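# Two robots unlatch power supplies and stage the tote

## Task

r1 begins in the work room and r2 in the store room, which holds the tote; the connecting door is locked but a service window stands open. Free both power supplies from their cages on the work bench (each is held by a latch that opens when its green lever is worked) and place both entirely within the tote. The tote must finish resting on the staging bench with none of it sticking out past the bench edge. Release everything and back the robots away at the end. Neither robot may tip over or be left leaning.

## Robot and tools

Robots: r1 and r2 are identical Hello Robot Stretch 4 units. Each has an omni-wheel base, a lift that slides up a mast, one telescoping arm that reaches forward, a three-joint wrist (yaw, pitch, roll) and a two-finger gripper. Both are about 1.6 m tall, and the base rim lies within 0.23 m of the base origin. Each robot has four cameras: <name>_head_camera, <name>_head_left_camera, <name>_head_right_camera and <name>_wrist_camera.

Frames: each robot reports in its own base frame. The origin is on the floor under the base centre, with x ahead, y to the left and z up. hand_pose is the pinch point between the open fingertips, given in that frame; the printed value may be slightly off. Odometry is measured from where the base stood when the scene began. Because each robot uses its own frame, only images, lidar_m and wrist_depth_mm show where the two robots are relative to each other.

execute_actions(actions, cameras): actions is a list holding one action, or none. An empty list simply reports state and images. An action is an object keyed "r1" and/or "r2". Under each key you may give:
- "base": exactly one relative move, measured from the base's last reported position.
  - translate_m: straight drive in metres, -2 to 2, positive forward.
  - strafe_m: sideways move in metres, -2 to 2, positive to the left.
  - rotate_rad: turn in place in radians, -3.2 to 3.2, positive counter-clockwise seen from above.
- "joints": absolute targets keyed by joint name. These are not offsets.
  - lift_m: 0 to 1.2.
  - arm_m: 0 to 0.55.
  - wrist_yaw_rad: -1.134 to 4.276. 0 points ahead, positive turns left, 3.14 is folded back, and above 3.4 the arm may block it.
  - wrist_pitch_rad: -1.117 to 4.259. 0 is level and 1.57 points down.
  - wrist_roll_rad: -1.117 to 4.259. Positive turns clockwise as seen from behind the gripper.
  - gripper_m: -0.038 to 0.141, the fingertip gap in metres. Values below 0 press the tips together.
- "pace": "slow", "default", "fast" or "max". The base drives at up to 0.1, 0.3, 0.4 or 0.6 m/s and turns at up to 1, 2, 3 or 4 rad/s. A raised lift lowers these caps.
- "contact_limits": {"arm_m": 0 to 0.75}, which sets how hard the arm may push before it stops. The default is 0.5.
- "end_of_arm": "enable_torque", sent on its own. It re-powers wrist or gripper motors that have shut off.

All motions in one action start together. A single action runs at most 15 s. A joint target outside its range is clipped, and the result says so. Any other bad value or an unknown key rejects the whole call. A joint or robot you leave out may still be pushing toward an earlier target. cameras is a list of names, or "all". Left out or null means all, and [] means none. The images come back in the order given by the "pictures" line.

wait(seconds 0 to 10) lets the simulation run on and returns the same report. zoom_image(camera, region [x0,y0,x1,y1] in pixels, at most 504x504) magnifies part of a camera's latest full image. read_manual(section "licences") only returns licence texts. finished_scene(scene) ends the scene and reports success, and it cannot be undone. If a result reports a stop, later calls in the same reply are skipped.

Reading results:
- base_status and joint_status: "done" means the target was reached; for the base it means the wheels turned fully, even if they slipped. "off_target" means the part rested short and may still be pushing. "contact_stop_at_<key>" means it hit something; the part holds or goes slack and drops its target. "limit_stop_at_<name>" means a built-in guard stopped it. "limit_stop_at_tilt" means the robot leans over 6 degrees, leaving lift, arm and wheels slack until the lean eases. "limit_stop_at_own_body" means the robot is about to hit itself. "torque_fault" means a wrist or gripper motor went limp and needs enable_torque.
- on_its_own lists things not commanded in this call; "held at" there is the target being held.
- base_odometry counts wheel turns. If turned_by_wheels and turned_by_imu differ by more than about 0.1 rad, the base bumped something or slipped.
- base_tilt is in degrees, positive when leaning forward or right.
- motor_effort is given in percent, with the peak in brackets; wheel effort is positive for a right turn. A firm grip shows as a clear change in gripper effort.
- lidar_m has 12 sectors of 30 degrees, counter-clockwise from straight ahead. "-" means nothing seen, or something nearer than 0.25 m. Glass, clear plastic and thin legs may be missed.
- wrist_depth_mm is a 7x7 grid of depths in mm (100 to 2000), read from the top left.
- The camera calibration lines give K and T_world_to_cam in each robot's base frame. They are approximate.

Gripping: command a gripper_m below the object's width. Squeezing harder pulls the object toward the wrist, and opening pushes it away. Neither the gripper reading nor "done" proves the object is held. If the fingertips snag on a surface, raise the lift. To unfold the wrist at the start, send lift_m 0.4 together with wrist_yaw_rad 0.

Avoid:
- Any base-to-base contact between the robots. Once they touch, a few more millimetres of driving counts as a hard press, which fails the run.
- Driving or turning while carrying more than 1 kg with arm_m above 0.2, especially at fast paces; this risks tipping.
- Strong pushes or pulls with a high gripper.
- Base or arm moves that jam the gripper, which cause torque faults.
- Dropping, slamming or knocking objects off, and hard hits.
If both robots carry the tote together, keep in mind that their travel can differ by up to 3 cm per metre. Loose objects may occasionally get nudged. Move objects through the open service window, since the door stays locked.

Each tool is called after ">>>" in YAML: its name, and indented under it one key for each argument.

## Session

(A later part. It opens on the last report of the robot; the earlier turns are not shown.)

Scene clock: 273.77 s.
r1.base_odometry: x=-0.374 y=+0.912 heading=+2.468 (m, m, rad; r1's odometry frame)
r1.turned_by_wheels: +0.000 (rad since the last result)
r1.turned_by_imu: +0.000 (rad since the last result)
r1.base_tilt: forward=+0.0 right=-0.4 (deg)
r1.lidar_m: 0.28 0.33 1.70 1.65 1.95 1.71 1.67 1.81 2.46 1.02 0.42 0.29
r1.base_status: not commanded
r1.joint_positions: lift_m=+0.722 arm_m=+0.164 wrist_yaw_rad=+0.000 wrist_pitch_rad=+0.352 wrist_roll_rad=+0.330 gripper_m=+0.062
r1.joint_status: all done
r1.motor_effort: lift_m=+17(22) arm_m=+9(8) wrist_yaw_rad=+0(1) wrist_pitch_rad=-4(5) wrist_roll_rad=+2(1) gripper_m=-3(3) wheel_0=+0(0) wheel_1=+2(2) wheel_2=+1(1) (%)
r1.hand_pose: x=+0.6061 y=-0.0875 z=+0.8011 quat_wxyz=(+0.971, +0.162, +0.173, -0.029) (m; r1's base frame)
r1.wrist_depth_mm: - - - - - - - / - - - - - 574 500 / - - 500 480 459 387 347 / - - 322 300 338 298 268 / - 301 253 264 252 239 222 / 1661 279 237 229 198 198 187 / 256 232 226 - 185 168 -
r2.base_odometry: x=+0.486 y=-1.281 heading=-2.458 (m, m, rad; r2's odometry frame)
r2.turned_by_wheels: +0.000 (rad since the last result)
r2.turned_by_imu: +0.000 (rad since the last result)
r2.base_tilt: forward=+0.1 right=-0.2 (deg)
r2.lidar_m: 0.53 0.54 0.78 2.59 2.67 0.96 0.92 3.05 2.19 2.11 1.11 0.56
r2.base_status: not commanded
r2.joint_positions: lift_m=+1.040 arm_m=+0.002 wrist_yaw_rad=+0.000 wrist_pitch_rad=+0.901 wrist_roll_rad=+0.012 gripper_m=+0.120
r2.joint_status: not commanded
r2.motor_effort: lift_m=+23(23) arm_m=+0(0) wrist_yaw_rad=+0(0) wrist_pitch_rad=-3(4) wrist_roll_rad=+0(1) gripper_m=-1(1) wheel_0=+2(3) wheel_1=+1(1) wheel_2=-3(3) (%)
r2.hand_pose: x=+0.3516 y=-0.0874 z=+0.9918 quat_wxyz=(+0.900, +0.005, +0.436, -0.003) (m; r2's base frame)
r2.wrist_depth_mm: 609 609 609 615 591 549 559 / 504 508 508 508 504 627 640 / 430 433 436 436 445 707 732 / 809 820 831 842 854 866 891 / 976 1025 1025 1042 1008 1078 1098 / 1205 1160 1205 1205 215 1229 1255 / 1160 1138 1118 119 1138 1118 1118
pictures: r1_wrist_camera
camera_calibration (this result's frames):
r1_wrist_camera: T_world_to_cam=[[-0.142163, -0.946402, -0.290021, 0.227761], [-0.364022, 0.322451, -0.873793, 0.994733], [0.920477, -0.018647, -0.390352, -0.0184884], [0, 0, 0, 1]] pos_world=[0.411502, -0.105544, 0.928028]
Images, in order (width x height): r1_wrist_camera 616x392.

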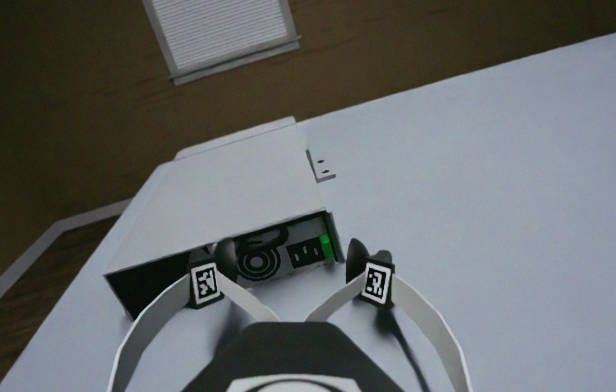

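>>> execute_actions:
  actions:
    - {"r1":{"base":{"strafe_m":-0.008},"joints":{"arm_m":0.168,"wrist_yaw_rad":0.05,"gripper_m":0.058},"pace":"slow","contact_limits":{"arm_m":0.3}}}
  cameras: ["r1_wrist_camera"]

>>> zoom_image:
  camera: "r1_wrist_camera"
  region: [170, 190, 400, 320]

Scene clock: 274.73 s.
r1.base_odometry: x=-0.369 y=+0.918 heading=+2.468 (m, m, rad; r1's odometry frame)
r1.turned_by_wheels: +0.000 (rad since the last result)
r1.turned_by_imu: +0.000 (rad since the last result)
r1.base_tilt: forward=+0.0 right=-0.4 (deg)
r1.lidar_m: 0.30 0.32 1.71 1.69 1.92 1.73 1.67 1.75 2.48 1.02 0.42 0.33
r1.base_status: done
r1.joint_positions: lift_m=+0.722 arm_m=+0.166 wrist_yaw_rad=+0.050 wrist_pitch_rad=+0.352 wrist_roll_rad=+0.330 gripper_m=+0.058
r1.joint_status: all done
r1.motor_effort: lift_m=+17(17) arm_m=+9(8) wrist_yaw_rad=-1(1) wrist_pitch_rad=-5(7) wrist_roll_rad=+0(1) gripper_m=-3(2) wheel_0=+1(4) wheel_1=-1(5) wheel_2=+1(1) (%)
r1.contact_limits: arm_m 0.3
r1.hand_pose: x=+0.6122 y=-0.0738 z=+0.8011 quat_wxyz=(+0.972, +0.157, +0.177, -0.005) (m; r1's base frame)
r1.wrist_depth_mm: - - - - - - - / - - - - - 574 492 / - - 634 436 459 389 345 / - - 324 287 334 296 268 / - 310 251 253 256 238 222 / 1708 278 198 229 202 198 187 / 256 232 225 - 185 169 -
r2.base_odometry: x=+0.486 y=-1.281 heading=-2.458 (m, m, rad; r2's odometry frame)
r2.turned_by_wheels: +0.000 (rad since the last result)
r2.turned_by_imu: +0.000 (rad since the last result)
r2.base_tilt: forward=+0.1 right=-0.2 (deg)
r2.lidar_m: 0.53 0.56 0.78 2.62 2.73 0.97 0.90 3.04 2.22 2.10 1.11 0.55
r2.base_status: not commanded
r2.joint_positions: lift_m=+1.040 arm_m=+0.002 wrist_yaw_rad=+0.000 wrist_pitch_rad=+0.901 wrist_roll_rad=+0.012 gripper_m=+0.120
r2.joint_status: not commanded
r2.motor_effort: lift_m=+23(23) arm_m=-1(0) wrist_yaw_rad=+0(0) wrist_pitch_rad=-3(3) wrist_roll_rad=+0(3) gripper_m=-1(2) wheel_0=+3(3) wheel_1=+1(1) wheel_2=-2(3) (%)
r2.hand_pose: x=+0.3516 y=-0.0874 z=+0.9918 quat_wxyz=(+0.900, +0.005, +0.436, -0.003) (m; r2's base frame)
r2.wrist_depth_mm: 609 609 609 609 585 554 559 / 504 508 508 504 504 627 640 / 433 433 433 439 442 707 750 / 809 831 831 854 866 878 878 / 1008 1008 1025 1042 1008 1078 1098 / 1229 1182 1160 1229 216 1229 1229 / 1138 1138 1138 119 1138 1138 1118
pictures: r1_wrist_camera
camera_calibration (this result's frames):
r1_wrist_camera: T_world_to_cam=[[-0.0947743, -0.952314, -0.290029, 0.212068], [-0.379679, 0.303897, -0.87378, 1.00073], [0.920251, 0.0273059, -0.390375, -0.0202358], [0, 0, 0, 1]] pos_world=[0.418678, -0.101612, 0.928026]
Images, in order (width x height): r1_wrist_camera 616x392.

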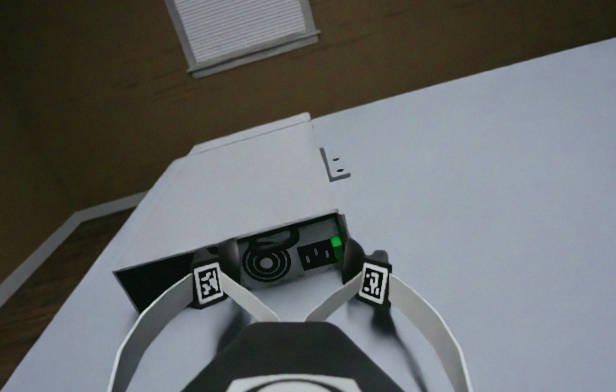

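Region (170, 190, 400, 320) of r1_wrist_camera's 616x392 image, scaled by 2.191; it fills the top 285 rows of this view, and the rest is white.

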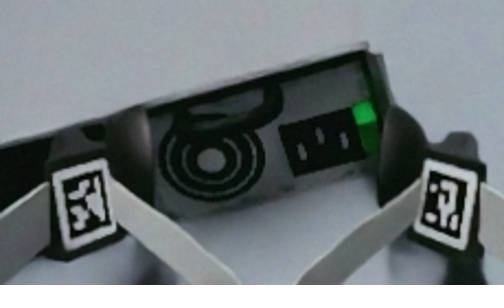

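>>> execute_actions:
  actions:
    - {"r1":{"base":{"strafe_m":-0.002},"joints":{"arm_m":0.176},"pace":"slow","contact_limits":{"arm_m":0.3}}}
  cameras: ["r1_wrist_camera"]

>>> zoom_image:
  camera: "r1_wrist_camera"
  region: [170, 190, 400, 320]

Scene clock: 275.70 s.
r1.base_odometry: x=-0.368 y=+0.920 heading=+2.468 (m, m, rad; r1's odometry frame)
r1.turned_by_wheels: +0.000 (rad since the last result)
r1.turned_by_imu: +0.000 (rad since the last result)
r1.base_tilt: forward=-0.1 right=-0.4 (deg)
r1.lidar_m: 0.29 0.31 1.72 1.68 1.96 1.72 1.69 1.78 2.49 1.04 0.41 0.30
r1.base_status: done
r1.joint_positions: lift_m=+0.722 arm_m=+0.174 wrist_yaw_rad=+0.050 wrist_pitch_rad=+0.355 wrist_roll_rad=+0.330 gripper_m=+0.058
r1.joint_status: all done
r1.motor_effort: lift_m=+17(17) arm_m=+11(13) wrist_yaw_rad=-1(0) wrist_pitch_rad=-17(16) wrist_roll_rad=-1(1) gripper_m=-2(4) wheel_0=+1(2) wheel_1=+0(8) wheel_2=+0(0) (%)
r1.contact_limits: arm_m 0.3
r1.hand_pose: x=+0.6194 y=-0.0739 z=+0.8001 quat_wxyz=(+0.971, +0.157, +0.178, -0.005) (m; r1's base frame)
r1.wrist_depth_mm: - - - - - - - / - - - - - 559 477 / - - 484 436 449 384 342 / - - 315 289 330 291 265 / - 289 244 245 251 235 218 / 1708 272 198 226 197 195 185 / 253 229 223 - 183 167 -
r2.base_odometry: x=+0.486 y=-1.281 heading=-2.458 (m, m, rad; r2's odometry frame)
r2.turned_by_wheels: +0.000 (rad since the last result)
r2.turned_by_imu: +0.000 (rad since the last result)
r2.base_tilt: forward=+0.1 right=-0.2 (deg)
r2.lidar_m: 0.52 0.58 0.79 2.60 2.71 0.99 0.91 3.07 2.20 2.11 1.12 0.56
r2.base_status: not commanded
r2.joint_positions: lift_m=+1.040 arm_m=+0.002 wrist_yaw_rad=+0.000 wrist_pitch_rad=+0.901 wrist_roll_rad=+0.012 gripper_m=+0.120
r2.joint_status: not commanded
r2.motor_effort: lift_m=+23(23) arm_m=-1(0) wrist_yaw_rad=+0(0) wrist_pitch_rad=-3(4) wrist_roll_rad=-2(3) gripper_m=-1(1) wheel_0=+3(3) wheel_1=+1(1) wheel_2=-3(3) (%)
r2.hand_pose: x=+0.3516 y=-0.0874 z=+0.9918 quat_wxyz=(+0.900, +0.005, +0.436, -0.003) (m; r2's base frame)
r2.wrist_depth_mm: 609 609 609 609 591 549 559 / 504 508 504 508 508 627 634 / 433 436 433 439 445 707 741 / 820 831 842 854 854 878 891 / 991 1008 1025 1042 1025 1078 1098 / 1182 1160 1182 1229 216 1229 1255 / 1138 1118 1138 119 1138 1138 1118
pictures: r1_wrist_camera
camera_calibration (this result's frames):
r1_wrist_camera: T_world_to_cam=[[-0.0960415, -0.952342, -0.289518, 0.212768], [-0.382721, 0.303834, -0.872473, 1.0035], [0.918858, 0.0270111, -0.393662, -0.0238137], [0, 0, 0, 1]] pos_world=[0.426378, -0.101627, 0.927754]
Images, in order (width x height): r1_wrist_camera 616x392.

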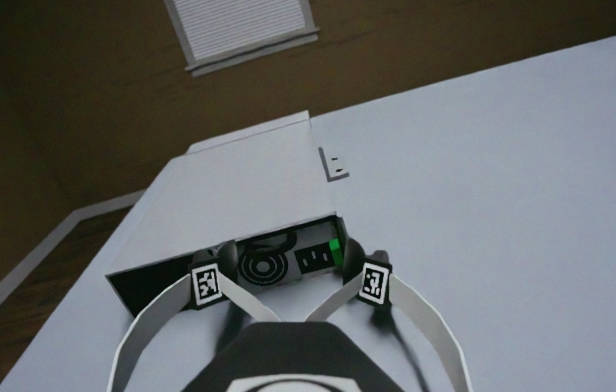

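Region (170, 190, 400, 320) of r1_wrist_camera's 616x392 image, scaled by 2.191; it fills the top 285 rows of this view, and the rest is white.

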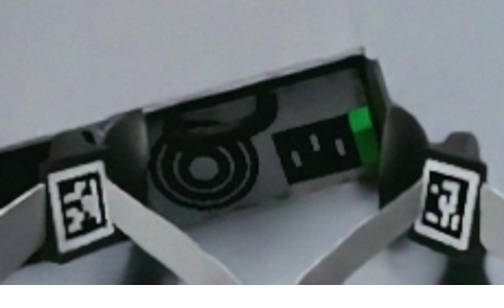

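>>> execute_actions:
  actions:
    - {"r1":{"joints":{"arm_m":0.175,"gripper_m":0.045},"pace":"slow","contact_limits":{"arm_m":0.3}}}
  cameras: ["r1_wrist_camera"]

>>> execute_actions:
  actions:
    - {"r1":{"base":{"strafe_m":0.004},"joints":{"arm_m":0.18,"gripper_m":0.03,"lift_m":0.721},"pace":"slow","contact_limits":{"arm_m":0.4}}}
  cameras: ["r1_wrist_camera"]

>>> zoom_image:
  camera: "r1_wrist_camera"
  region: [170, 190, 400, 320]

Scene clock: 276.80 s.
r1.base_odometry: x=-0.368 y=+0.920 heading=+2.468 (m, m, rad; r1's odometry frame)
r1.turned_by_wheels: +0.000 (rad since the last result)
r1.turned_by_imu: +0.000 (rad since the last result)
r1.base_tilt: forward=-0.1 right=-0.4 (deg)
r1.lidar_m: 0.29 0.33 1.72 1.67 1.96 1.70 1.66 1.79 2.49 1.02 0.41 0.32
r1.base_status: not commanded
r1.joint_positions: lift_m=+0.722 arm_m=+0.174 wrist_yaw_rad=+0.046 wrist_pitch_rad=+0.356 wrist_roll_rad=+0.330 gripper_m=+0.045
r1.joint_status: all done
r1.motor_effort: lift_m=+17(17) arm_m=+5(10) wrist_yaw_rad=+7(9) wrist_pitch_rad=-16(17) wrist_roll_rad=-1(1) gripper_m=-5(6) wheel_0=+1(1) wheel_1=+0(0) wheel_2=+0(0) (%)
r1.contact_limits: arm_m 0.3
r1.hand_pose: x=+0.6191 y=-0.0748 z=+0.8000 quat_wxyz=(+0.971, +0.157, +0.178, -0.007) (m; r1's base frame)
r1.wrist_depth_mm: - - - - - - - / - - - - - 559 473 / - - 484 449 442 379 342 / - - 315 286 329 289 265 / - 289 245 244 251 235 219 / 1661 272 200 231 198 196 186 / 253 228 222 - 183 166 -
r2.base_odometry: x=+0.486 y=-1.281 heading=-2.458 (m, m, rad; r2's odometry frame)
r2.turned_by_wheels: +0.000 (rad since the last result)
r2.turned_by_imu: +0.000 (rad since the last result)
r2.base_tilt: forward=+0.1 right=-0.1 (deg)
r2.lidar_m: 0.54 0.57 0.79 2.61 2.72 0.98 0.94 3.08 2.19 2.10 1.11 0.54
r2.base_status: not commanded
r2.joint_positions: lift_m=+1.040 arm_m=+0.002 wrist_yaw_rad=+0.000 wrist_pitch_rad=+0.901 wrist_roll_rad=+0.012 gripper_m=+0.120
r2.joint_status: not commanded
r2.motor_effort: lift_m=+23(23) arm_m=-1(1) wrist_yaw_rad=+0(1) wrist_pitch_rad=-4(4) wrist_roll_rad=-2(2) gripper_m=-1(1) wheel_0=+3(3) wheel_1=+1(1) wheel_2=-3(3) (%)
r2.hand_pose: x=+0.3516 y=-0.0874 z=+0.9918 quat_wxyz=(+0.900, +0.005, +0.436, -0.003) (m; r2's base frame)
r2.wrist_depth_mm: 603 609 609 603 591 554 559 / 504 504 508 504 508 627 634 / 433 436 433 436 445 715 741 / 820 831 842 842 854 866 891 / 991 1008 1025 1060 1008 1078 1098 / 1205 1182 1205 1229 216 1229 1255 / 1138 1138 1138 119 1118 1138 1138
pictures: r1_wrist_camera
camera_calibration (this result's frames):
r1_wrist_camera: T_world_to_cam=[[-0.0992109, -0.95203, -0.289475, 0.213814], [-0.382005, 0.305059, -0.87236, 1.00313], [0.91882, 0.0240333, -0.393945, -0.0235566], [0, 0, 0, 1]] pos_world=[0.426057, -0.101889, 0.927702]
Images, in order (width x height): r1_wrist_camera 616x392.

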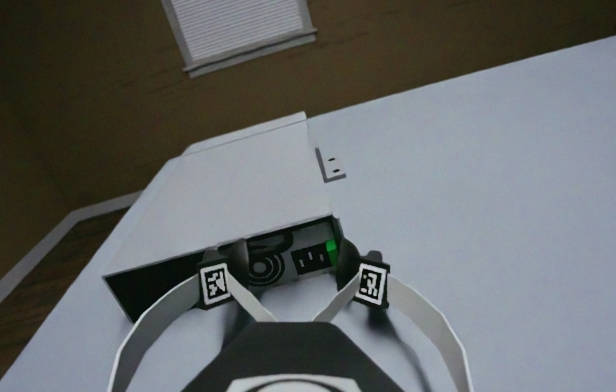

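Scene clock: 277.80 s.
r1.base_odometry: x=-0.370 y=+0.917 heading=+2.468 (m, m, rad; r1's odometry frame)
r1.turned_by_wheels: +0.000 (rad since the last result)
r1.turned_by_imu: +0.000 (rad since the last result)
r1.base_tilt: forward=-0.1 right=-0.4 (deg)
r1.lidar_m: 0.30 0.30 1.71 1.69 1.94 1.74 1.68 1.77 2.48 1.06 0.40 0.30
r1.base_status: done
r1.joint_positions: lift_m=+0.721 arm_m=+0.178 wrist_yaw_rad=+0.048 wrist_pitch_rad=+0.355 wrist_roll_rad=+0.330 gripper_m=+0.030
r1.joint_status: all done
r1.motor_effort: lift_m=+17(17) arm_m=+11(11) wrist_yaw_rad=+4(25) wrist_pitch_rad=-16(19) wrist_roll_rad=-1(1) gripper_m=-10(14) wheel_0=+0(3) wheel_1=+1(7) wheel_2=-2(5) (%)
r1.contact_limits: arm_m 0.4
r1.hand_pose: x=+0.6233 y=-0.0743 z=+0.7991 quat_wxyz=(+0.971, +0.157, +0.178, -0.006) (m; r1's base frame)
r1.wrist_depth_mm: - - - - - - - / - - - - - 549 473 / - - 484 421 449 382 340 / - - 314 274 329 290 264 / - 291 244 238 255 233 218 / 1708 267 196 225 195 196 185 / 252 224 222 - 183 165 -
r2.base_odometry: x=+0.486 y=-1.281 heading=-2.458 (m, m, rad; r2's odometry frame)
r2.turned_by_wheels: +0.000 (rad since the last result)
r2.turned_by_imu: +0.000 (rad since the last result)
r2.base_tilt: forward=+0.1 right=-0.2 (deg)
r2.lidar_m: 0.54 0.55 0.79 2.59 2.71 0.98 0.91 3.03 2.21 2.11 1.14 0.55
r2.base_status: not commanded
r2.joint_positions: lift_m=+1.040 arm_m=+0.002 wrist_yaw_rad=+0.000 wrist_pitch_rad=+0.901 wrist_roll_rad=+0.012 gripper_m=+0.120
r2.joint_status: not commanded
r2.motor_effort: lift_m=+23(23) arm_m=+0(0) wrist_yaw_rad=+0(0) wrist_pitch_rad=-4(4) wrist_roll_rad=-3(2) gripper_m=-1(1) wheel_0=+3(3) wheel_1=+1(1) wheel_2=-3(3) (%)
r2.hand_pose: x=+0.3516 y=-0.0874 z=+0.9918 quat_wxyz=(+0.900, +0.005, +0.436, -0.003) (m; r2's base frame)
r2.wrist_depth_mm: 609 609 609 609 591 549 559 / 504 508 504 504 504 621 634 / 433 433 433 436 445 715 741 / 820 831 831 854 854 866 878 / 991 1025 1008 1060 1025 1078 1098 / 1229 1160 1182 1205 216 1229 1255 / 1138 1118 1138 119 1138 1138 1138
pictures: r1_wrist_camera
camera_calibration (this result's frames):
r1_wrist_camera: T_world_to_cam=[[-0.0974428, -0.952169, -0.289619, 0.213451], [-0.382482, 0.304483, -0.872352, 1.00399], [0.91881, 0.0257697, -0.393857, -0.0276452], [0, 0, 0, 1]] pos_world=[0.430207, -0.101744, 0.926761]
Images, in order (width x height): r1_wrist_camera 616x392.

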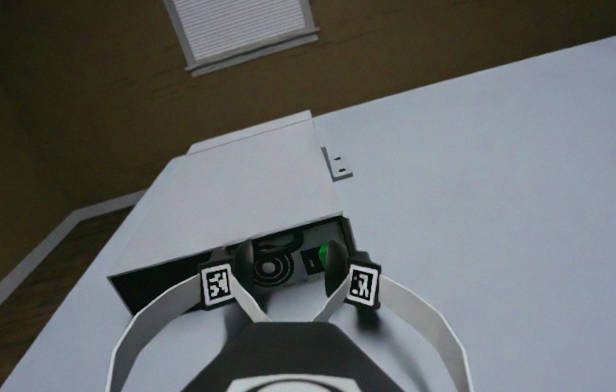

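Region (170, 190, 400, 320) of r1_wrist_camera's 616x392 image, scaled by 2.191; it fills the top 285 rows of this view, and the rest is white.

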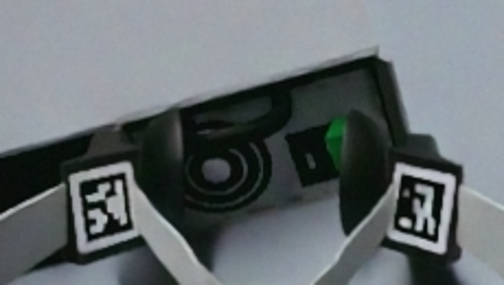

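>>> execute_actions:
  actions:
    - {"r1":{"base":{"strafe_m":0.004},"joints":{"arm_m":0.186,"gripper_m":0.03},"pace":"slow","contact_limits":{"arm_m":0.4}}}
  cameras: ["r1_wrist_camera"]

>>> zoom_image:
  camera: "r1_wrist_camera"
  region: [170, 190, 400, 320]

Scene clock: 278.70 s.
r1.base_odometry: x=-0.373 y=+0.913 heading=+2.468 (m, m, rad; r1's odometry frame)
r1.turned_by_wheels: +0.000 (rad since the last result)
r1.turned_by_imu: +0.000 (rad since the last result)
r1.base_tilt: forward=+0.0 right=-0.3 (deg)
r1.lidar_m: 0.30 0.32 1.70 1.69 1.95 1.71 1.68 1.79 2.49 1.04 0.40 0.31
r1.base_status: done
r1.joint_positions: lift_m=+0.721 arm_m=+0.183 wrist_yaw_rad=+0.043 wrist_pitch_rad=+0.358 wrist_roll_rad=+0.330 gripper_m=+0.030
r1.joint_status: all done
r1.on_its_own: wrist_yaw_rad is at rest, and its effort (+19) is outside its rest range (-13 to +13); wrist_pitch_rad is at rest, and its effort (-24) is outside its rest range (-23 to +23)
r1.motor_effort: lift_m=+17(17) arm_m=+16(16) wrist_yaw_rad=+19(18) wrist_pitch_rad=-24(23) wrist_roll_rad=+0(2) gripper_m=-9(9) wheel_0=+0(5) wheel_1=+4(8) wheel_2=-5(5) (%)
r1.contact_limits: arm_m 0.4
r1.hand_pose: x=+0.6278 y=-0.0757 z=+0.7985 quat_wxyz=(+0.971, +0.158, +0.179, -0.008) (m; r1's base frame)
r1.wrist_depth_mm: - - - - - - - / - - - - - 544 466 / - - 473 415 439 377 336 / - - 310 270 322 287 263 / - 285 238 236 254 232 217 / 1661 262 190 223 190 194 183 / 251 224 220 - 181 166 -
r2.base_odometry: x=+0.486 y=-1.281 heading=-2.458 (m, m, rad; r2's odometry frame)
r2.turned_by_wheels: +0.000 (rad since the last result)
r2.turned_by_imu: +0.000 (rad since the last result)
r2.base_tilt: forward=+0.2 right=-0.2 (deg)
r2.lidar_m: 0.54 0.59 0.78 2.60 2.72 0.99 0.91 3.04 2.19 2.09 1.11 0.56
r2.base_status: not commanded
r2.joint_positions: lift_m=+1.040 arm_m=+0.002 wrist_yaw_rad=+0.000 wrist_pitch_rad=+0.901 wrist_roll_rad=+0.012 gripper_m=+0.120
r2.joint_status: not commanded
r2.motor_effort: lift_m=+23(23) arm_m=-1(1) wrist_yaw_rad=+0(0) wrist_pitch_rad=-4(4) wrist_roll_rad=-3(1) gripper_m=-1(3) wheel_0=+3(3) wheel_1=+1(1) wheel_2=-3(3) (%)
r2.hand_pose: x=+0.3516 y=-0.0874 z=+0.9918 quat_wxyz=(+0.900, +0.005, +0.436, -0.003) (m; r2's base frame)
r2.wrist_depth_mm: 603 609 609 609 591 554 559 / 504 500 504 504 504 627 634 / 430 433 433 439 442 707 741 / 820 842 842 842 866 866 866 / 991 1008 1025 1060 1042 1078 1098 / 1182 1160 1182 1229 216 1205 1255 / 1138 1118 1138 119 1160 1138 1138
pictures: r1_wrist_camera
camera_calibration (this result's frames):
r1_wrist_camera: T_world_to_cam=[[-0.102913, -0.95169, -0.289302, 0.215609], [-0.382885, 0.306337, -0.871525, 1.00537], [0.918046, 0.021078, -0.395914, -0.0302939], [0, 0, 0, 1]] pos_world=[0.434943, -0.102152, 0.92659]
Images, in order (width x height): r1_wrist_camera 616x392.

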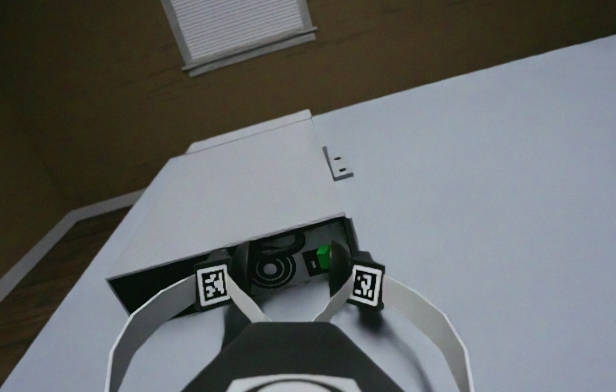

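Region (170, 190, 400, 320) of r1_wrist_camera's 616x392 image, scaled by 2.191; it fills the top 285 rows of this view, and the rest is white.

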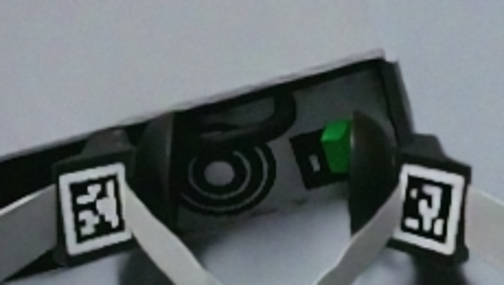

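>>> execute_actions:
  actions:
    - {"r1":{"joints":{"arm_m":0.193,"gripper_m":0.005,"lift_m":0.718},"pace":"slow","contact_limits":{"arm_m":0.5}}}
  cameras: []

>>> execute_actions:
  actions:
    - {"r1":{"joints":{"arm_m":0.199,"gripper_m":-0.017,"lift_m":0.716},"pace":"slow","contact_limits":{"arm_m":0.5}}}
  cameras: []

>>> execute_actions:
  actions:
    - {"r1":{"joints":{"arm_m":0.204,"gripper_m":-0.038,"lift_m":0.714},"pace":"slow","contact_limits":{"arm_m":0.5}}}
  cameras: ["r1_wrist_camera"]

>>> zoom_image:
  camera: "r1_wrist_camera"
  region: [170, 190, 400, 320]

Scene clock: 280.27 s.
r1.base_odometry: x=-0.373 y=+0.913 heading=+2.467 (m, m, rad; r1's odometry frame)
r1.turned_by_wheels: -0.001 (rad since the last result)
r1.turned_by_imu: +0.010 (rad since the last result)
r1.base_tilt: forward=-0.1 right=-0.3 (deg)
r1.lidar_m: 0.30 0.31 1.71 1.67 1.95 1.69 1.66 1.79 2.50 1.03 0.40 0.31
r1.base_status: not commanded
r1.joint_positions: lift_m=+0.718 arm_m=+0.190 wrist_yaw_rad=+0.037 wrist_pitch_rad=+0.357 wrist_roll_rad=+0.330 gripper_m=+0.005
r1.joint_status: all done
r1.on_its_own: wrist_yaw_rad is at rest, and its effort (+37) is outside its rest range (-13 to +13)
r1.motor_effort: lift_m=+15(15) arm_m=+15(22) wrist_yaw_rad=+37(47) wrist_pitch_rad=-21(26) wrist_roll_rad=+1(1) gripper_m=-20(19) wheel_0=-1(1) wheel_1=+2(5) wheel_2=-11(13) (%)
r1.contact_limits: arm_m 0.5
r1.hand_pose: x=+0.6345 y=-0.0775 z=+0.7957 quat_wxyz=(+0.971, +0.158, +0.178, -0.011) (m; r1's base frame)
r1.wrist_depth_mm: - - - - - - - / - - - - - 544 462 / - - 462 404 436 370 330 / - - 304 259 319 285 262 / - 278 233 230 247 229 214 / 1661 244 202 225 189 186 181 / 246 224 216 - 181 163 -
r2.base_odometry: x=+0.486 y=-1.281 heading=-2.458 (m, m, rad; r2's odometry frame)
r2.turned_by_wheels: +0.000 (rad since the last result)
r2.turned_by_imu: +0.000 (rad since the last result)
r2.base_tilt: forward=+0.1 right=-0.2 (deg)
r2.lidar_m: 0.53 0.56 0.78 2.61 2.70 0.99 0.90 3.05 2.21 2.12 1.11 0.57
r2.base_status: not commanded
r2.joint_positions: lift_m=+1.040 arm_m=+0.002 wrist_yaw_rad=+0.000 wrist_pitch_rad=+0.901 wrist_roll_rad=+0.012 gripper_m=+0.120
r2.joint_status: not commanded
r2.motor_effort: lift_m=+23(23) arm_m=+0(0) wrist_yaw_rad=+0(0) wrist_pitch_rad=-4(4) wrist_roll_rad=-2(3) gripper_m=+0(0) wheel_0=+3(3) wheel_1=+1(1) wheel_2=-3(3) (%)
r2.hand_pose: x=+0.3516 y=-0.0874 z=+0.9918 quat_wxyz=(+0.900, +0.005, +0.436, -0.003) (m; r2's base frame)
r2.wrist_depth_mm: 615 609 615 609 591 559 559 / 504 504 508 504 508 627 634 / 433 433 433 436 442 707 741 / 798 820 842 854 866 878 891 / 991 1025 1025 1042 1025 1078 1098 / 1205 1160 1182 1229 215 1229 1255 / 1160 1118 1138 119 1138 1138 1138
pictures: none
No camera images: the call's "cameras" was empty. Leave "cameras" out to get every camera's image.

Scene clock: 281.33 s.
r1.base_odometry: x=-0.373 y=+0.913 heading=+2.467 (m, m, rad; r1's odometry frame)
r1.turned_by_wheels: +0.000 (rad since the last result)
r1.turned_by_imu: +0.000 (rad since the last result)
r1.base_tilt: forward=-0.1 right=-0.3 (deg)
r1.lidar_m: 0.30 0.32 1.72 1.67 1.91 1.72 1.66 1.79 2.49 1.03 0.46 0.30
r1.base_status: not commanded
r1.joint_positions: lift_m=+0.716 arm_m=+0.196 wrist_yaw_rad=+0.035 wrist_pitch_rad=+0.359 wrist_roll_rad=+0.330 gripper_m=-0.016
r1.joint_status: all done
r1.on_its_own: wrist_yaw_rad is at rest, and its effort (+41) is outside its rest range (-13 to +13); wrist_pitch_rad is at rest, and its effort (-24) is outside its rest range (-23 to +23)
r1.motor_effort: lift_m=+14(16) arm_m=+17(16) wrist_yaw_rad=+41(46) wrist_pitch_rad=-24(26) wrist_roll_rad=+1(0) gripper_m=-23(21) wheel_0=-1(1) wheel_1=+2(2) wheel_2=-15(15) (%)
r1.contact_limits: arm_m 0.5
r1.hand_pose: x=+0.6399 y=-0.0779 z=+0.7934 quat_wxyz=(+0.971, +0.158, +0.179, -0.012) (m; r1's base frame)
r1.wrist_depth_mm: - - - - - - - / - - - - - 530 459 / - - 449 397 427 364 329 / - - 297 259 314 279 257 / - 266 226 227 240 227 211 / 1618 171 198 223 186 182 179 / 242 221 214 - 178 162 -
r2.base_odometry: x=+0.486 y=-1.281 heading=-2.458 (m, m, rad; r2's odometry frame)
r2.turned_by_wheels: +0.000 (rad since the last result)
r2.turned_by_imu: +0.000 (rad since the last result)
r2.base_tilt: forward=+0.1 right=-0.1 (deg)
r2.lidar_m: 0.52 0.56 0.79 2.59 2.71 0.98 0.91 3.03 2.19 2.11 1.09 0.57
r2.base_status: not commanded
r2.joint_positions: lift_m=+1.040 arm_m=+0.002 wrist_yaw_rad=+0.000 wrist_pitch_rad=+0.901 wrist_roll_rad=+0.012 gripper_m=+0.120
r2.joint_status: not commanded
r2.motor_effort: lift_m=+23(23) arm_m=-1(0) wrist_yaw_rad=+0(0) wrist_pitch_rad=-4(4) wrist_roll_rad=-2(1) gripper_m=-2(1) wheel_0=+3(3) wheel_1=+1(1) wheel_2=-3(2) (%)
r2.hand_pose: x=+0.3516 y=-0.0874 z=+0.9918 quat_wxyz=(+0.900, +0.005, +0.436, -0.003) (m; r2's base frame)
r2.wrist_depth_mm: 603 609 609 615 585 549 559 / 508 508 508 508 512 621 640 / 433 433 433 442 445 715 732 / 809 831 842 854 854 878 891 / 991 1008 1025 1042 1025 1098 1098 / 1205 1160 1182 1229 216 1229 1229 / 1160 1098 1138 119 1138 1138 1138
pictures: none
No camera images: the call's "cameras" was empty. Leave "cameras" out to get every camera's image.

Scene clock: 282.37 s.
r1.base_odometry: x=-0.373 y=+0.913 heading=+2.467 (m, m, rad; r1's odometry frame)
r1.turned_by_wheels: +0.000 (rad since the last result)
r1.turned_by_imu: +0.000 (rad since the last result)
r1.base_tilt: forward=-0.1 right=-0.4 (deg)
r1.lidar_m: 0.30 0.31 1.71 1.68 1.94 1.71 1.66 1.80 2.49 1.05 0.42 0.32
r1.base_status: not commanded
r1.joint_positions: lift_m=+0.714 arm_m=+0.201 wrist_yaw_rad=+0.034 wrist_pitch_rad=+0.359 wrist_roll_rad=+0.330 gripper_m=-0.037
r1.joint_status: all done
r1.on_its_own: wrist_yaw_rad is at rest, and its effort (+43) is outside its rest range (-13 to +13); wrist_pitch_rad is at rest, and its effort (-27) is outside its rest range (-23 to +23)
r1.motor_effort: lift_m=+14(14) arm_m=+18(21) wrist_yaw_rad=+43(48) wrist_pitch_rad=-27(28) wrist_roll_rad=-1(2) gripper_m=-24(25) wheel_0=-1(1) wheel_1=+2(2) wheel_2=-15(15) (%)
r1.contact_limits: arm_m 0.5
r1.hand_pose: x=+0.6446 y=-0.0781 z=+0.7913 quat_wxyz=(+0.971, +0.158, +0.179, -0.013) (m; r1's base frame)
r1.wrist_depth_mm: - - - - - - - / - - - - - 517 452 / - - 445 389 421 359 324 / - - 291 254 310 276 253 / - 257 220 222 236 223 208 / 322 168 199 219 183 179 178 / 234 220 211 - 175 160 -
r2.base_odometry: x=+0.486 y=-1.281 heading=-2.458 (m, m, rad; r2's odometry frame)
r2.turned_by_wheels: +0.000 (rad since the last result)
r2.turned_by_imu: +0.000 (rad since the last result)
r2.base_tilt: forward=+0.1 right=-0.2 (deg)
r2.lidar_m: 0.54 0.56 0.81 2.60 2.70 0.96 0.91 3.08 2.23 2.10 1.12 0.58
r2.base_status: not commanded
r2.joint_positions: lift_m=+1.040 arm_m=+0.002 wrist_yaw_rad=+0.000 wrist_pitch_rad=+0.901 wrist_roll_rad=+0.012 gripper_m=+0.120
r2.joint_status: not commanded
r2.motor_effort: lift_m=+23(23) arm_m=-1(1) wrist_yaw_rad=+0(0) wrist_pitch_rad=-4(4) wrist_roll_rad=-3(1) gripper_m=-1(2) wheel_0=+3(2) wheel_1=+1(1) wheel_2=-3(3) (%)
r2.hand_pose: x=+0.3516 y=-0.0874 z=+0.9918 quat_wxyz=(+0.900, +0.005, +0.436, -0.003) (m; r2's base frame)
r2.wrist_depth_mm: 609 609 603 603 591 554 559 / 504 504 508 508 504 621 634 / 433 433 433 439 445 715 741 / 820 831 842 842 854 878 891 / 1008 1008 1025 1042 1025 1078 1098 / 1205 1182 1182 1229 216 1255 1229 / 1138 1118 1138 119 1138 1118 1138
pictures: r1_wrist_camera
camera_calibration (this result's frames):
r1_wrist_camera: T_world_to_cam=[[-0.11148, -0.95083, -0.288955, 0.218317], [-0.381444, 0.309436, -0.871062, 1.00521], [0.917645, 0.0131143, -0.397184, -0.0478784], [0, 0, 0, 1]] pos_world=[0.451704, -0.102837, 0.919665]
Images, in order (width x height): r1_wrist_camera 616x392.

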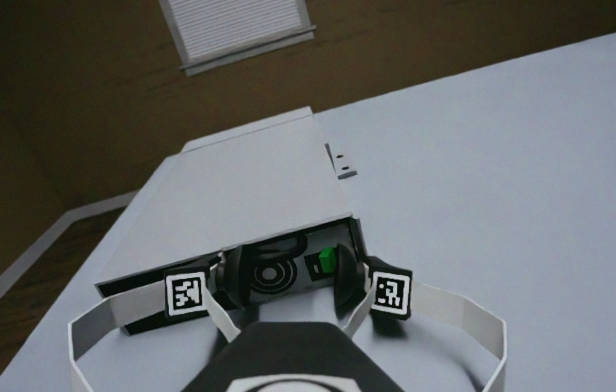

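Region (170, 190, 400, 320) of r1_wrist_camera's 616x392 image, scaled by 2.191; it fills the top 285 rows of this view, and the rest is white.

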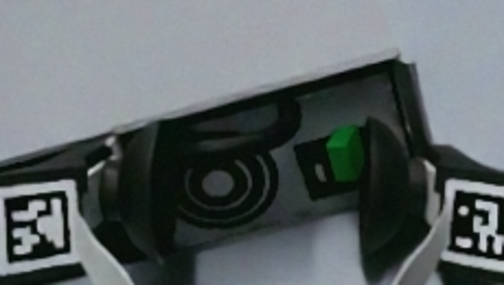

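>>> execute_actions:
  actions:
    - {"r1":{"base":{"strafe_m":-0.008},"joints":{"arm_m":0.197},"pace":"slow","contact_limits":{"arm_m":0.6}}}
  cameras: ["r1_wrist_camera"]

>>> zoom_image:
  camera: "r1_wrist_camera"
  region: [170, 190, 400, 320]

Scene clock: 283.30 s.
r1.base_odometry: x=-0.367 y=+0.919 heading=+2.467 (m, m, rad; r1's odometry frame)
r1.turned_by_wheels: +0.000 (rad since the last result)
r1.turned_by_imu: +0.000 (rad since the last result)
r1.base_tilt: forward=-0.1 right=-0.3 (deg)
r1.lidar_m: 0.30 0.33 1.74 1.67 1.95 1.72 1.67 1.75 2.49 1.03 0.42 0.30
r1.base_status: done
r1.joint_positions: lift_m=+0.714 arm_m=+0.198 wrist_yaw_rad=+0.045 wrist_pitch_rad=+0.358 wrist_roll_rad=+0.329 gripper_m=-0.037
r1.joint_status: all done
r1.on_its_own: wrist_yaw_rad is at rest, and its effort (+15) is outside its rest range (-13 to +13); wrist_pitch_rad is at rest, and its effort (-24) is outside its rest range (-23 to +23)
r1.motor_effort: lift_m=+16(16) arm_m=-5(16) wrist_yaw_rad=+15(43) wrist_pitch_rad=-24(27) wrist_roll_rad=+1(1) gripper_m=-29(28) wheel_0=+3(2) wheel_1=+0(1) wheel_2=-6(14) (%)
r1.contact_limits: arm_m 0.6
r1.hand_pose: x=+0.6425 y=-0.0753 z=+0.7914 quat_wxyz=(+0.971, +0.157, +0.179, -0.008) (m; r1's base frame)
r1.wrist_depth_mm: - - - - - - - / - - - - - 521 445 / - - 445 389 418 357 320 / - - 290 252 309 273 252 / - 259 221 221 235 220 206 / 319 169 199 218 182 179 177 / 236 220 209 - 174 159 -
r2.base_odometry: x=+0.486 y=-1.281 heading=-2.458 (m, m, rad; r2's odometry frame)
r2.turned_by_wheels: +0.000 (rad since the last result)
r2.turned_by_imu: +0.000 (rad since the last result)
r2.base_tilt: forward=+0.2 right=-0.2 (deg)
r2.lidar_m: 0.54 0.56 0.78 2.61 2.72 0.97 0.92 3.07 2.22 2.10 1.11 0.56
r2.base_status: not commanded
r2.joint_positions: lift_m=+1.040 arm_m=+0.002 wrist_yaw_rad=+0.000 wrist_pitch_rad=+0.901 wrist_roll_rad=+0.012 gripper_m=+0.120
r2.joint_status: not commanded
r2.motor_effort: lift_m=+23(23) arm_m=-1(0) wrist_yaw_rad=+0(0) wrist_pitch_rad=-3(4) wrist_roll_rad=-1(2) gripper_m=+0(1) wheel_0=+3(3) wheel_1=+1(1) wheel_2=-2(3) (%)
r2.hand_pose: x=+0.3516 y=-0.0874 z=+0.9918 quat_wxyz=(+0.900, +0.005, +0.436, -0.003) (m; r2's base frame)
r2.wrist_depth_mm: 603 609 609 603 591 554 559 / 504 504 508 504 504 634 634 / 433 430 436 439 442 707 732 / 809 831 831 854 866 878 878 / 991 1008 1008 1042 1025 1078 1098 / 1205 1182 1182 1205 216 1229 1255 / 1118 1138 1138 119 1138 1118 1138
pictures: r1_wrist_camera
camera_calibration (this result's frames):
r1_wrist_camera: T_world_to_cam=[[-0.101399, -0.952013, -0.288771, 0.214047], [-0.383881, 0.305229, -0.871476, 1.00517], [0.917798, 0.0224865, -0.39641, -0.0459185], [0, 0, 0, 1]] pos_world=[0.449712, -0.101998, 0.919585]
Images, in order (width x height): r1_wrist_camera 616x392.

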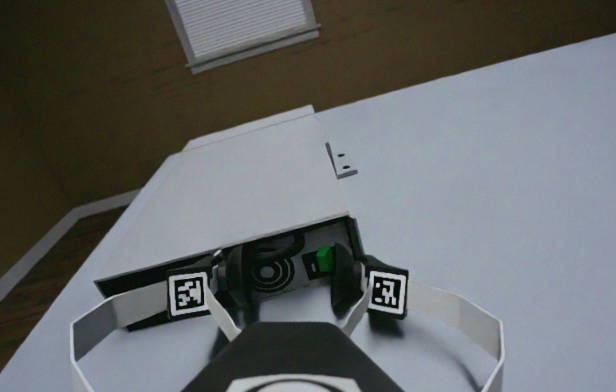

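Region (170, 190, 400, 320) of r1_wrist_camera's 616x392 image, scaled by 2.191; it fills the top 285 rows of this view, and the rest is white.

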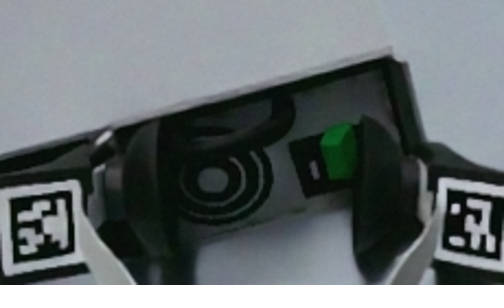

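>>> execute_actions:
  actions:
    - {"r1":{"base":{"strafe_m":-0.002},"joints":{"arm_m":0.192,"lift_m":0.712},"pace":"slow","contact_limits":{"arm_m":0.6}}}
  cameras: ["r1_wrist_camera"]

>>> zoom_image:
  camera: "r1_wrist_camera"
  region: [170, 190, 400, 320]

Scene clock: 284.17 s.
r1.base_odometry: x=-0.366 y=+0.921 heading=+2.467 (m, m, rad; r1's odometry frame)
r1.turned_by_wheels: +0.000 (rad since the last result)
r1.turned_by_imu: +0.000 (rad since the last result)
r1.base_tilt: forward=-0.1 right=-0.3 (deg)
r1.lidar_m: 0.29 0.33 1.67 1.67 1.93 1.73 1.67 1.79 2.49 1.06 0.43 0.31
r1.base_status: done
r1.joint_positions: lift_m=+0.712 arm_m=+0.194 wrist_yaw_rad=+0.050 wrist_pitch_rad=+0.353 wrist_roll_rad=+0.329 gripper_m=-0.037
r1.joint_status: all done
r1.motor_effort: lift_m=+16(16) arm_m=-9(7) wrist_yaw_rad=-3(13) wrist_pitch_rad=-10(24) wrist_roll_rad=+1(1) gripper_m=-30(30) wheel_0=+2(6) wheel_1=+1(4) wheel_2=+0(3) (%)
r1.contact_limits: arm_m 0.6
r1.hand_pose: x=+0.6392 y=-0.0737 z=+0.7907 quat_wxyz=(+0.972, +0.157, +0.177, -0.004) (m; r1's base frame)
r1.wrist_depth_mm: - - - - - - - / - - - - - 530 452 / - - 452 397 424 362 324 / - - 294 255 312 276 252 / - 270 224 224 236 222 208 / 960 163 197 219 183 179 177 / 238 218 210 - 175 160 -
r2.base_odometry: x=+0.486 y=-1.281 heading=-2.458 (m, m, rad; r2's odometry frame)
r2.turned_by_wheels: +0.000 (rad since the last result)
r2.turned_by_imu: +0.000 (rad since the last result)
r2.base_tilt: forward=+0.1 right=-0.2 (deg)
r2.lidar_m: 0.53 0.56 0.75 2.61 2.71 0.99 0.91 3.04 2.19 2.12 1.09 0.55
r2.base_status: not commanded
r2.joint_positions: lift_m=+1.040 arm_m=+0.002 wrist_yaw_rad=+0.000 wrist_pitch_rad=+0.901 wrist_roll_rad=+0.012 gripper_m=+0.120
r2.joint_status: not commanded
r2.motor_effort: lift_m=+23(23) arm_m=-1(1) wrist_yaw_rad=+0(0) wrist_pitch_rad=-4(4) wrist_roll_rad=-1(0) gripper_m=-1(0) wheel_0=+3(2) wheel_1=+1(1) wheel_2=-3(2) (%)
r2.hand_pose: x=+0.3516 y=-0.0874 z=+0.9918 quat_wxyz=(+0.900, +0.005, +0.436, -0.003) (m; r2's base frame)
r2.wrist_depth_mm: 609 609 615 609 585 554 559 / 504 508 508 504 504 621 634 / 433 433 433 436 442 707 741 / 820 820 831 842 866 866 878 / 991 1008 1025 1060 1008 1078 1098 / 1229 1160 1205 1205 216 1205 1255 / 1160 1118 1138 119 1138 1138 1138
pictures: r1_wrist_camera
camera_calibration (this result's frames):
r1_wrist_camera: T_world_to_cam=[[-0.0944633, -0.952513, -0.289474, 0.211134], [-0.381368, 0.303216, -0.873281, 1.00248], [0.919584, 0.027903, -0.3919, -0.0475301], [0, 0, 0, 1]] pos_world=[0.445965, -0.101533, 0.917935]
Images, in order (width x height): r1_wrist_camera 616x392.

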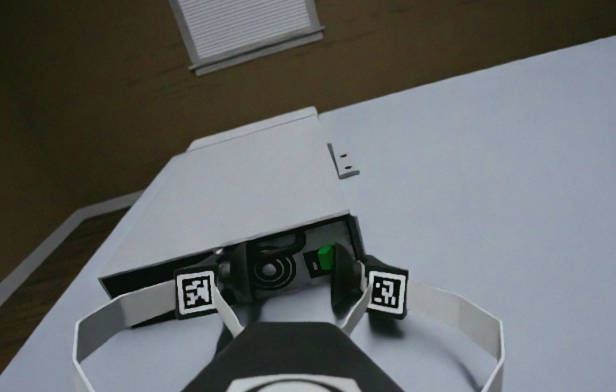

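Region (170, 190, 400, 320) of r1_wrist_camera's 616x392 image, scaled by 2.191; it fills the top 285 rows of this view, and the rest is white.

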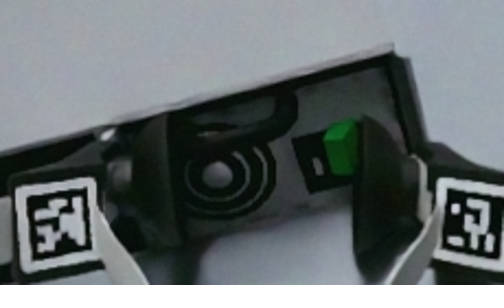

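Neutral. Pull gradually.

>>> execute_actions:
  actions:
    - {"r1":{"joints":{"arm_m":0.189,"lift_m":0.711},"pace":"slow","contact_limits":{"arm_m":0.6}}}
  cameras: ["r1_wrist_camera"]

>>> zoom_image:
  camera: "r1_wrist_camera"
  region: [170, 190, 400, 320]

Scene clock: 284.90 s.
r1.base_odometry: x=-0.366 y=+0.921 heading=+2.467 (m, m, rad; r1's odometry frame)
r1.turned_by_wheels: +0.000 (rad since the last result)
r1.turned_by_imu: +0.000 (rad since the last result)
r1.base_tilt: forward=-0.1 right=-0.3 (deg)
r1.lidar_m: 0.30 0.34 1.72 1.68 1.93 1.74 1.68 1.77 2.47 1.03 0.44 0.29
r1.base_status: not commanded
r1.joint_positions: lift_m=+0.711 arm_m=+0.191 wrist_yaw_rad=+0.053 wrist_pitch_rad=+0.351 wrist_roll_rad=+0.329 gripper_m=-0.037
r1.joint_status: all done
r1.motor_effort: lift_m=+17(18) arm_m=-12(12) wrist_yaw_rad=-9(9) wrist_pitch_rad=-2(9) wrist_roll_rad=+0(1) gripper_m=-31(33) wheel_0=+2(2) wheel_1=+0(1) wheel_2=+3(3) (%)
r1.contact_limits: arm_m 0.6
r1.hand_pose: x=+0.6372 y=-0.0730 z=+0.7904 quat_wxyz=(+0.972, +0.157, +0.176, -0.003) (m; r1's base frame)
r1.wrist_depth_mm: - - - - - - - / - - - - - 535 462 / - - 452 394 433 366 325 / - - 294 251 315 278 254 / - 271 226 224 236 222 208 / 1661 167 203 219 182 178 177 / 238 220 211 - 175 159 -
r2.base_odometry: x=+0.486 y=-1.281 heading=-2.458 (m, m, rad; r2's odometry frame)
r2.turned_by_wheels: +0.000 (rad since the last result)
r2.turned_by_imu: +0.000 (rad since the last result)
r2.base_tilt: forward=+0.1 right=-0.2 (deg)
r2.lidar_m: 0.53 0.55 0.76 2.58 2.70 0.99 0.91 3.05 2.20 2.12 1.08 0.56
r2.base_status: not commanded
r2.joint_positions: lift_m=+1.040 arm_m=+0.002 wrist_yaw_rad=+0.000 wrist_pitch_rad=+0.901 wrist_roll_rad=+0.012 gripper_m=+0.120
r2.joint_status: not commanded
r2.motor_effort: lift_m=+23(23) arm_m=+0(1) wrist_yaw_rad=+0(0) wrist_pitch_rad=-4(4) wrist_roll_rad=-3(0) gripper_m=+0(2) wheel_0=+3(3) wheel_1=+1(1) wheel_2=-3(3) (%)
r2.hand_pose: x=+0.3516 y=-0.0874 z=+0.9918 quat_wxyz=(+0.900, +0.005, +0.436, -0.003) (m; r2's base frame)
r2.wrist_depth_mm: 609 609 609 609 591 554 554 / 504 504 508 508 508 621 634 / 433 433 433 436 445 707 741 / 820 831 842 842 878 866 891 / 976 1008 1042 1060 1042 1078 1098 / 1205 1160 1205 1229 215 1229 1229 / 1118 1118 1160 120 1118 1138 1138
pictures: r1_wrist_camera
camera_calibration (this result's frames):
r1_wrist_camera: T_world_to_cam=[[-0.0913862, -0.952691, -0.289878, 0.209848], [-0.379605, 0.302444, -0.874316, 1.00092], [0.920624, 0.0301387, -0.389285, -0.0483316], [0, 0, 0, 1]] pos_world=[0.443625, -0.101344, 0.917132]
Images, in order (width x height): r1_wrist_camera 616x392.

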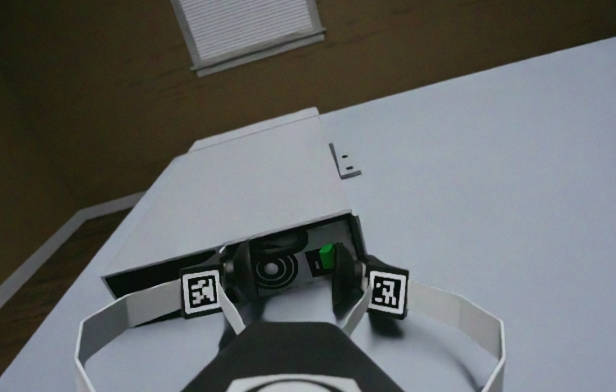

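Region (170, 190, 400, 320) of r1_wrist_camera's 616x392 image, scaled by 2.191; it fills the top 285 rows of this view, and the rest is white.

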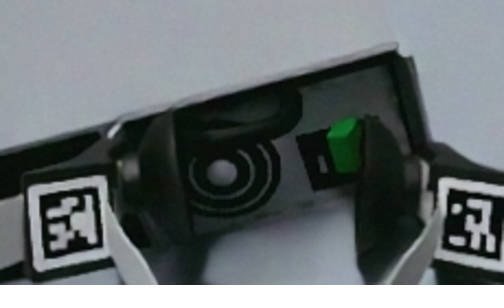

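>>> execute_actions:
  actions:
    - {"r1":{"base":{"strafe_m":0.007},"joints":{"wrist_yaw_rad":0.02,"arm_m":0.1895},"pace":"slow","contact_limits":{"arm_m":0.6}}}
  cameras: ["r1_wrist_camera"]

>>> zoom_image:
  camera: "r1_wrist_camera"
  region: [170, 190, 400, 320]

Scene clock: 285.83 s.
r1.base_odometry: x=-0.371 y=+0.916 heading=+2.467 (m, m, rad; r1's odometry frame)
r1.turned_by_wheels: +0.000 (rad since the last result)
r1.turned_by_imu: +0.000 (rad since the last result)
r1.base_tilt: forward=+0.0 right=-0.4 (deg)
r1.lidar_m: 0.30 0.31 1.71 1.67 1.93 1.69 1.66 1.81 2.48 1.04 0.42 0.31
r1.base_status: done
r1.joint_positions: lift_m=+0.711 arm_m=+0.191 wrist_yaw_rad=+0.024 wrist_pitch_rad=+0.350 wrist_roll_rad=+0.329 gripper_m=-0.037
r1.joint_status: all done
r1.on_its_own: wrist_yaw_rad is at rest, and its effort (-14) is outside its rest range (-13 to +13)
r1.motor_effort: lift_m=+17(17) arm_m=-9(12) wrist_yaw_rad=-14(24) wrist_pitch_rad=+0(3) wrist_roll_rad=+2(2) gripper_m=-31(33) wheel_0=-3(2) wheel_1=+0(6) wheel_2=+6(7) (%)
r1.contact_limits: arm_m 0.6
r1.hand_pose: x=+0.6350 y=-0.0809 z=+0.7906 quat_wxyz=(+0.972, +0.159, +0.174, -0.017) (m; r1's base frame)
r1.wrist_depth_mm: - - - - - - - / - - - - - 535 459 / - - 459 407 430 366 329 / - - 296 257 314 279 254 / - 271 227 226 237 223 208 / 1661 165 199 220 181 180 177 / 242 218 213 - 175 160 -
r2.base_odometry: x=+0.486 y=-1.281 heading=-2.458 (m, m, rad; r2's odometry frame)
r2.turned_by_wheels: +0.000 (rad since the last result)
r2.turned_by_imu: +0.000 (rad since the last result)
r2.base_tilt: forward=+0.1 right=-0.2 (deg)
r2.lidar_m: 0.53 0.57 0.77 2.59 2.70 0.97 0.89 3.07 2.19 2.11 1.11 0.58
r2.base_status: not commanded
r2.joint_positions: lift_m=+1.040 arm_m=+0.002 wrist_yaw_rad=+0.000 wrist_pitch_rad=+0.901 wrist_roll_rad=+0.012 gripper_m=+0.120
r2.joint_status: not commanded
r2.motor_effort: lift_m=+22(23) arm_m=+0(0) wrist_yaw_rad=+0(0) wrist_pitch_rad=-4(4) wrist_roll_rad=-2(1) gripper_m=+0(1) wheel_0=+3(3) wheel_1=+1(1) wheel_2=-3(2) (%)
r2.hand_pose: x=+0.3516 y=-0.0874 z=+0.9918 quat_wxyz=(+0.900, +0.005, +0.436, -0.003) (m; r2's base frame)
r2.wrist_depth_mm: 609 609 609 609 597 554 559 / 508 508 504 508 504 627 640 / 430 436 433 439 445 715 741 / 809 820 842 842 854 878 878 / 991 1008 1025 1042 1025 1078 1078 / 1205 1182 1182 1229 215 1255 1255 / 1138 1118 1118 119 1138 1138 1138
pictures: r1_wrist_camera
camera_calibration (this result's frames):
r1_wrist_camera: T_world_to_cam=[[-0.118711, -0.949642, -0.28998, 0.219822], [-0.370064, 0.313318, -0.874576, 0.997672], [0.92139, 0.00348917, -0.388623, -0.0492076], [0, 0, 0, 1]] pos_world=[0.440638, -0.103665, 0.917161]
Images, in order (width x height): r1_wrist_camera 616x392.

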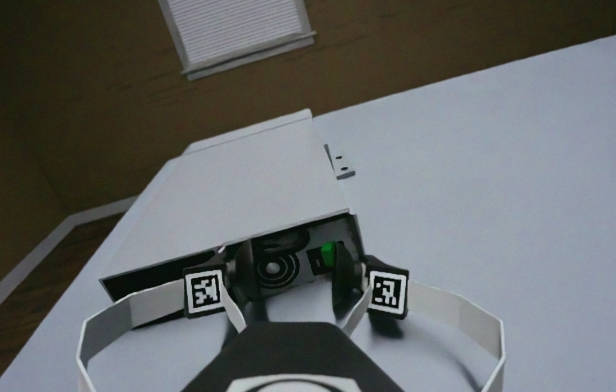

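Region (170, 190, 400, 320) of r1_wrist_camera's 616x392 image, scaled by 2.191; it fills the top 285 rows of this view, and the rest is white.

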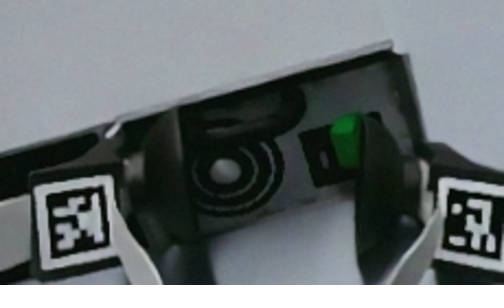

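>>> execute_actions:
  actions: []
  cameras: ["r1_head_camera","r1_wrist_camera"]

Scene clock: 286.57 s.
r1.base_odometry: x=-0.371 y=+0.916 heading=+2.467 (m, m, rad; r1's odometry frame)
r1.turned_by_wheels: +0.000 (rad since the last result)
r1.turned_by_imu: +0.000 (rad since the last result)
r1.base_tilt: forward=+0.0 right=-0.4 (deg)
r1.lidar_m: 0.30 0.33 1.70 1.66 1.93 1.73 1.65 1.79 2.48 1.07 0.40 0.32
r1.base_status: done
r1.joint_positions: lift_m=+0.711 arm_m=+0.191 wrist_yaw_rad=+0.024 wrist_pitch_rad=+0.350 wrist_roll_rad=+0.329 gripper_m=-0.037
r1.joint_status: all done
r1.motor_effort: lift_m=+17(17) arm_m=-9(12) wrist_yaw_rad=-12(24) wrist_pitch_rad=+0(3) wrist_roll_rad=+1(2) gripper_m=-33(33) wheel_0=-2(2) wheel_1=+0(6) wheel_2=+6(7) (%)
r1.contact_limits: arm_m 0.6
r1.hand_pose: x=+0.6350 y=-0.0809 z=+0.7906 quat_wxyz=(+0.972, +0.159, +0.174, -0.017) (m; r1's base frame)
r1.wrist_depth_mm: - - - - - - - / - - - - - 544 462 / - - 462 407 433 366 327 / - - 296 257 314 278 256 / - 272 226 227 238 224 208 / 1708 165 199 220 182 179 178 / 240 219 211 - 176 160 -
r2.base_odometry: x=+0.486 y=-1.281 heading=-2.458 (m, m, rad; r2's odometry frame)
r2.turned_by_wheels: +0.000 (rad since the last result)
r2.turned_by_imu: +0.000 (rad since the last result)
r2.base_tilt: forward=+0.0 right=-0.2 (deg)
r2.lidar_m: 0.52 0.56 0.79 2.59 2.72 0.96 0.91 3.02 2.21 2.11 1.11 0.56
r2.base_status: not commanded
r2.joint_positions: lift_m=+1.040 arm_m=+0.002 wrist_yaw_rad=+0.000 wrist_pitch_rad=+0.901 wrist_roll_rad=+0.012 gripper_m=+0.120
r2.joint_status: not commanded
r2.motor_effort: lift_m=+22(23) arm_m=+0(0) wrist_yaw_rad=+0(0) wrist_pitch_rad=-4(4) wrist_roll_rad=+1(1) gripper_m=+0(1) wheel_0=+2(3) wheel_1=+1(1) wheel_2=-3(2) (%)
r2.hand_pose: x=+0.3516 y=-0.0874 z=+0.9918 quat_wxyz=(+0.900, +0.005, +0.436, -0.003) (m; r2's base frame)
r2.wrist_depth_mm: 609 603 615 609 591 554 559 / 508 508 508 508 504 627 640 / 433 433 433 439 445 715 741 / 809 831 831 842 854 866 878 / 1008 1008 1025 1060 1025 1078 1098 / 1205 1182 1205 1229 215 1205 1229 / 1138 1118 1118 119 1138 1138 1138
pictures: r1_head_camera, r1_wrist_camera
camera_calibration (this result's frames):
r1_wrist_camera: T_world_to_cam=[[-0.118711, -0.949642, -0.28998, 0.219822], [-0.370064, 0.313319, -0.874576, 0.997672], [0.92139, 0.00348906, -0.388623, -0.0492077], [0, 0, 0, 1]] pos_world=[0.440638, -0.103665, 0.917161]
Images, in order (width x height): r1_head_camera 420x560, r1_wrist_camera 616x392.

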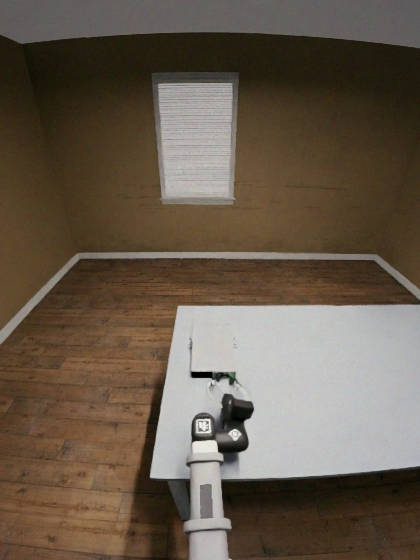

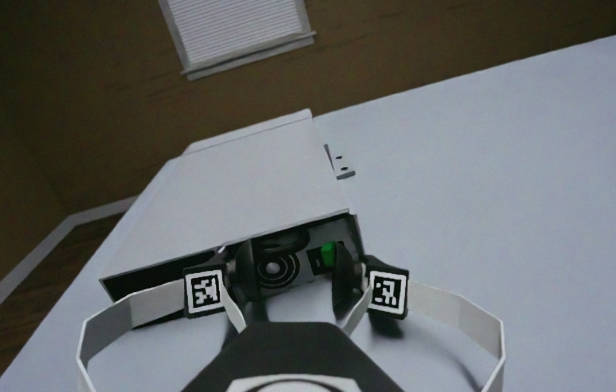

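>>> zoom_image:
  camera: "r1_wrist_camera"
  region: [200, 200, 420, 340]

Region (200, 200, 420, 340) of r1_wrist_camera's 616x392 image, scaled by 2.291; it fills the top 321 rows of this view, and the rest is white.

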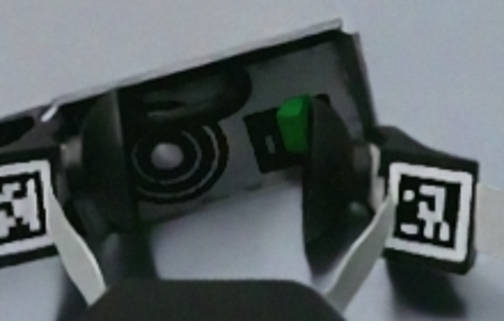

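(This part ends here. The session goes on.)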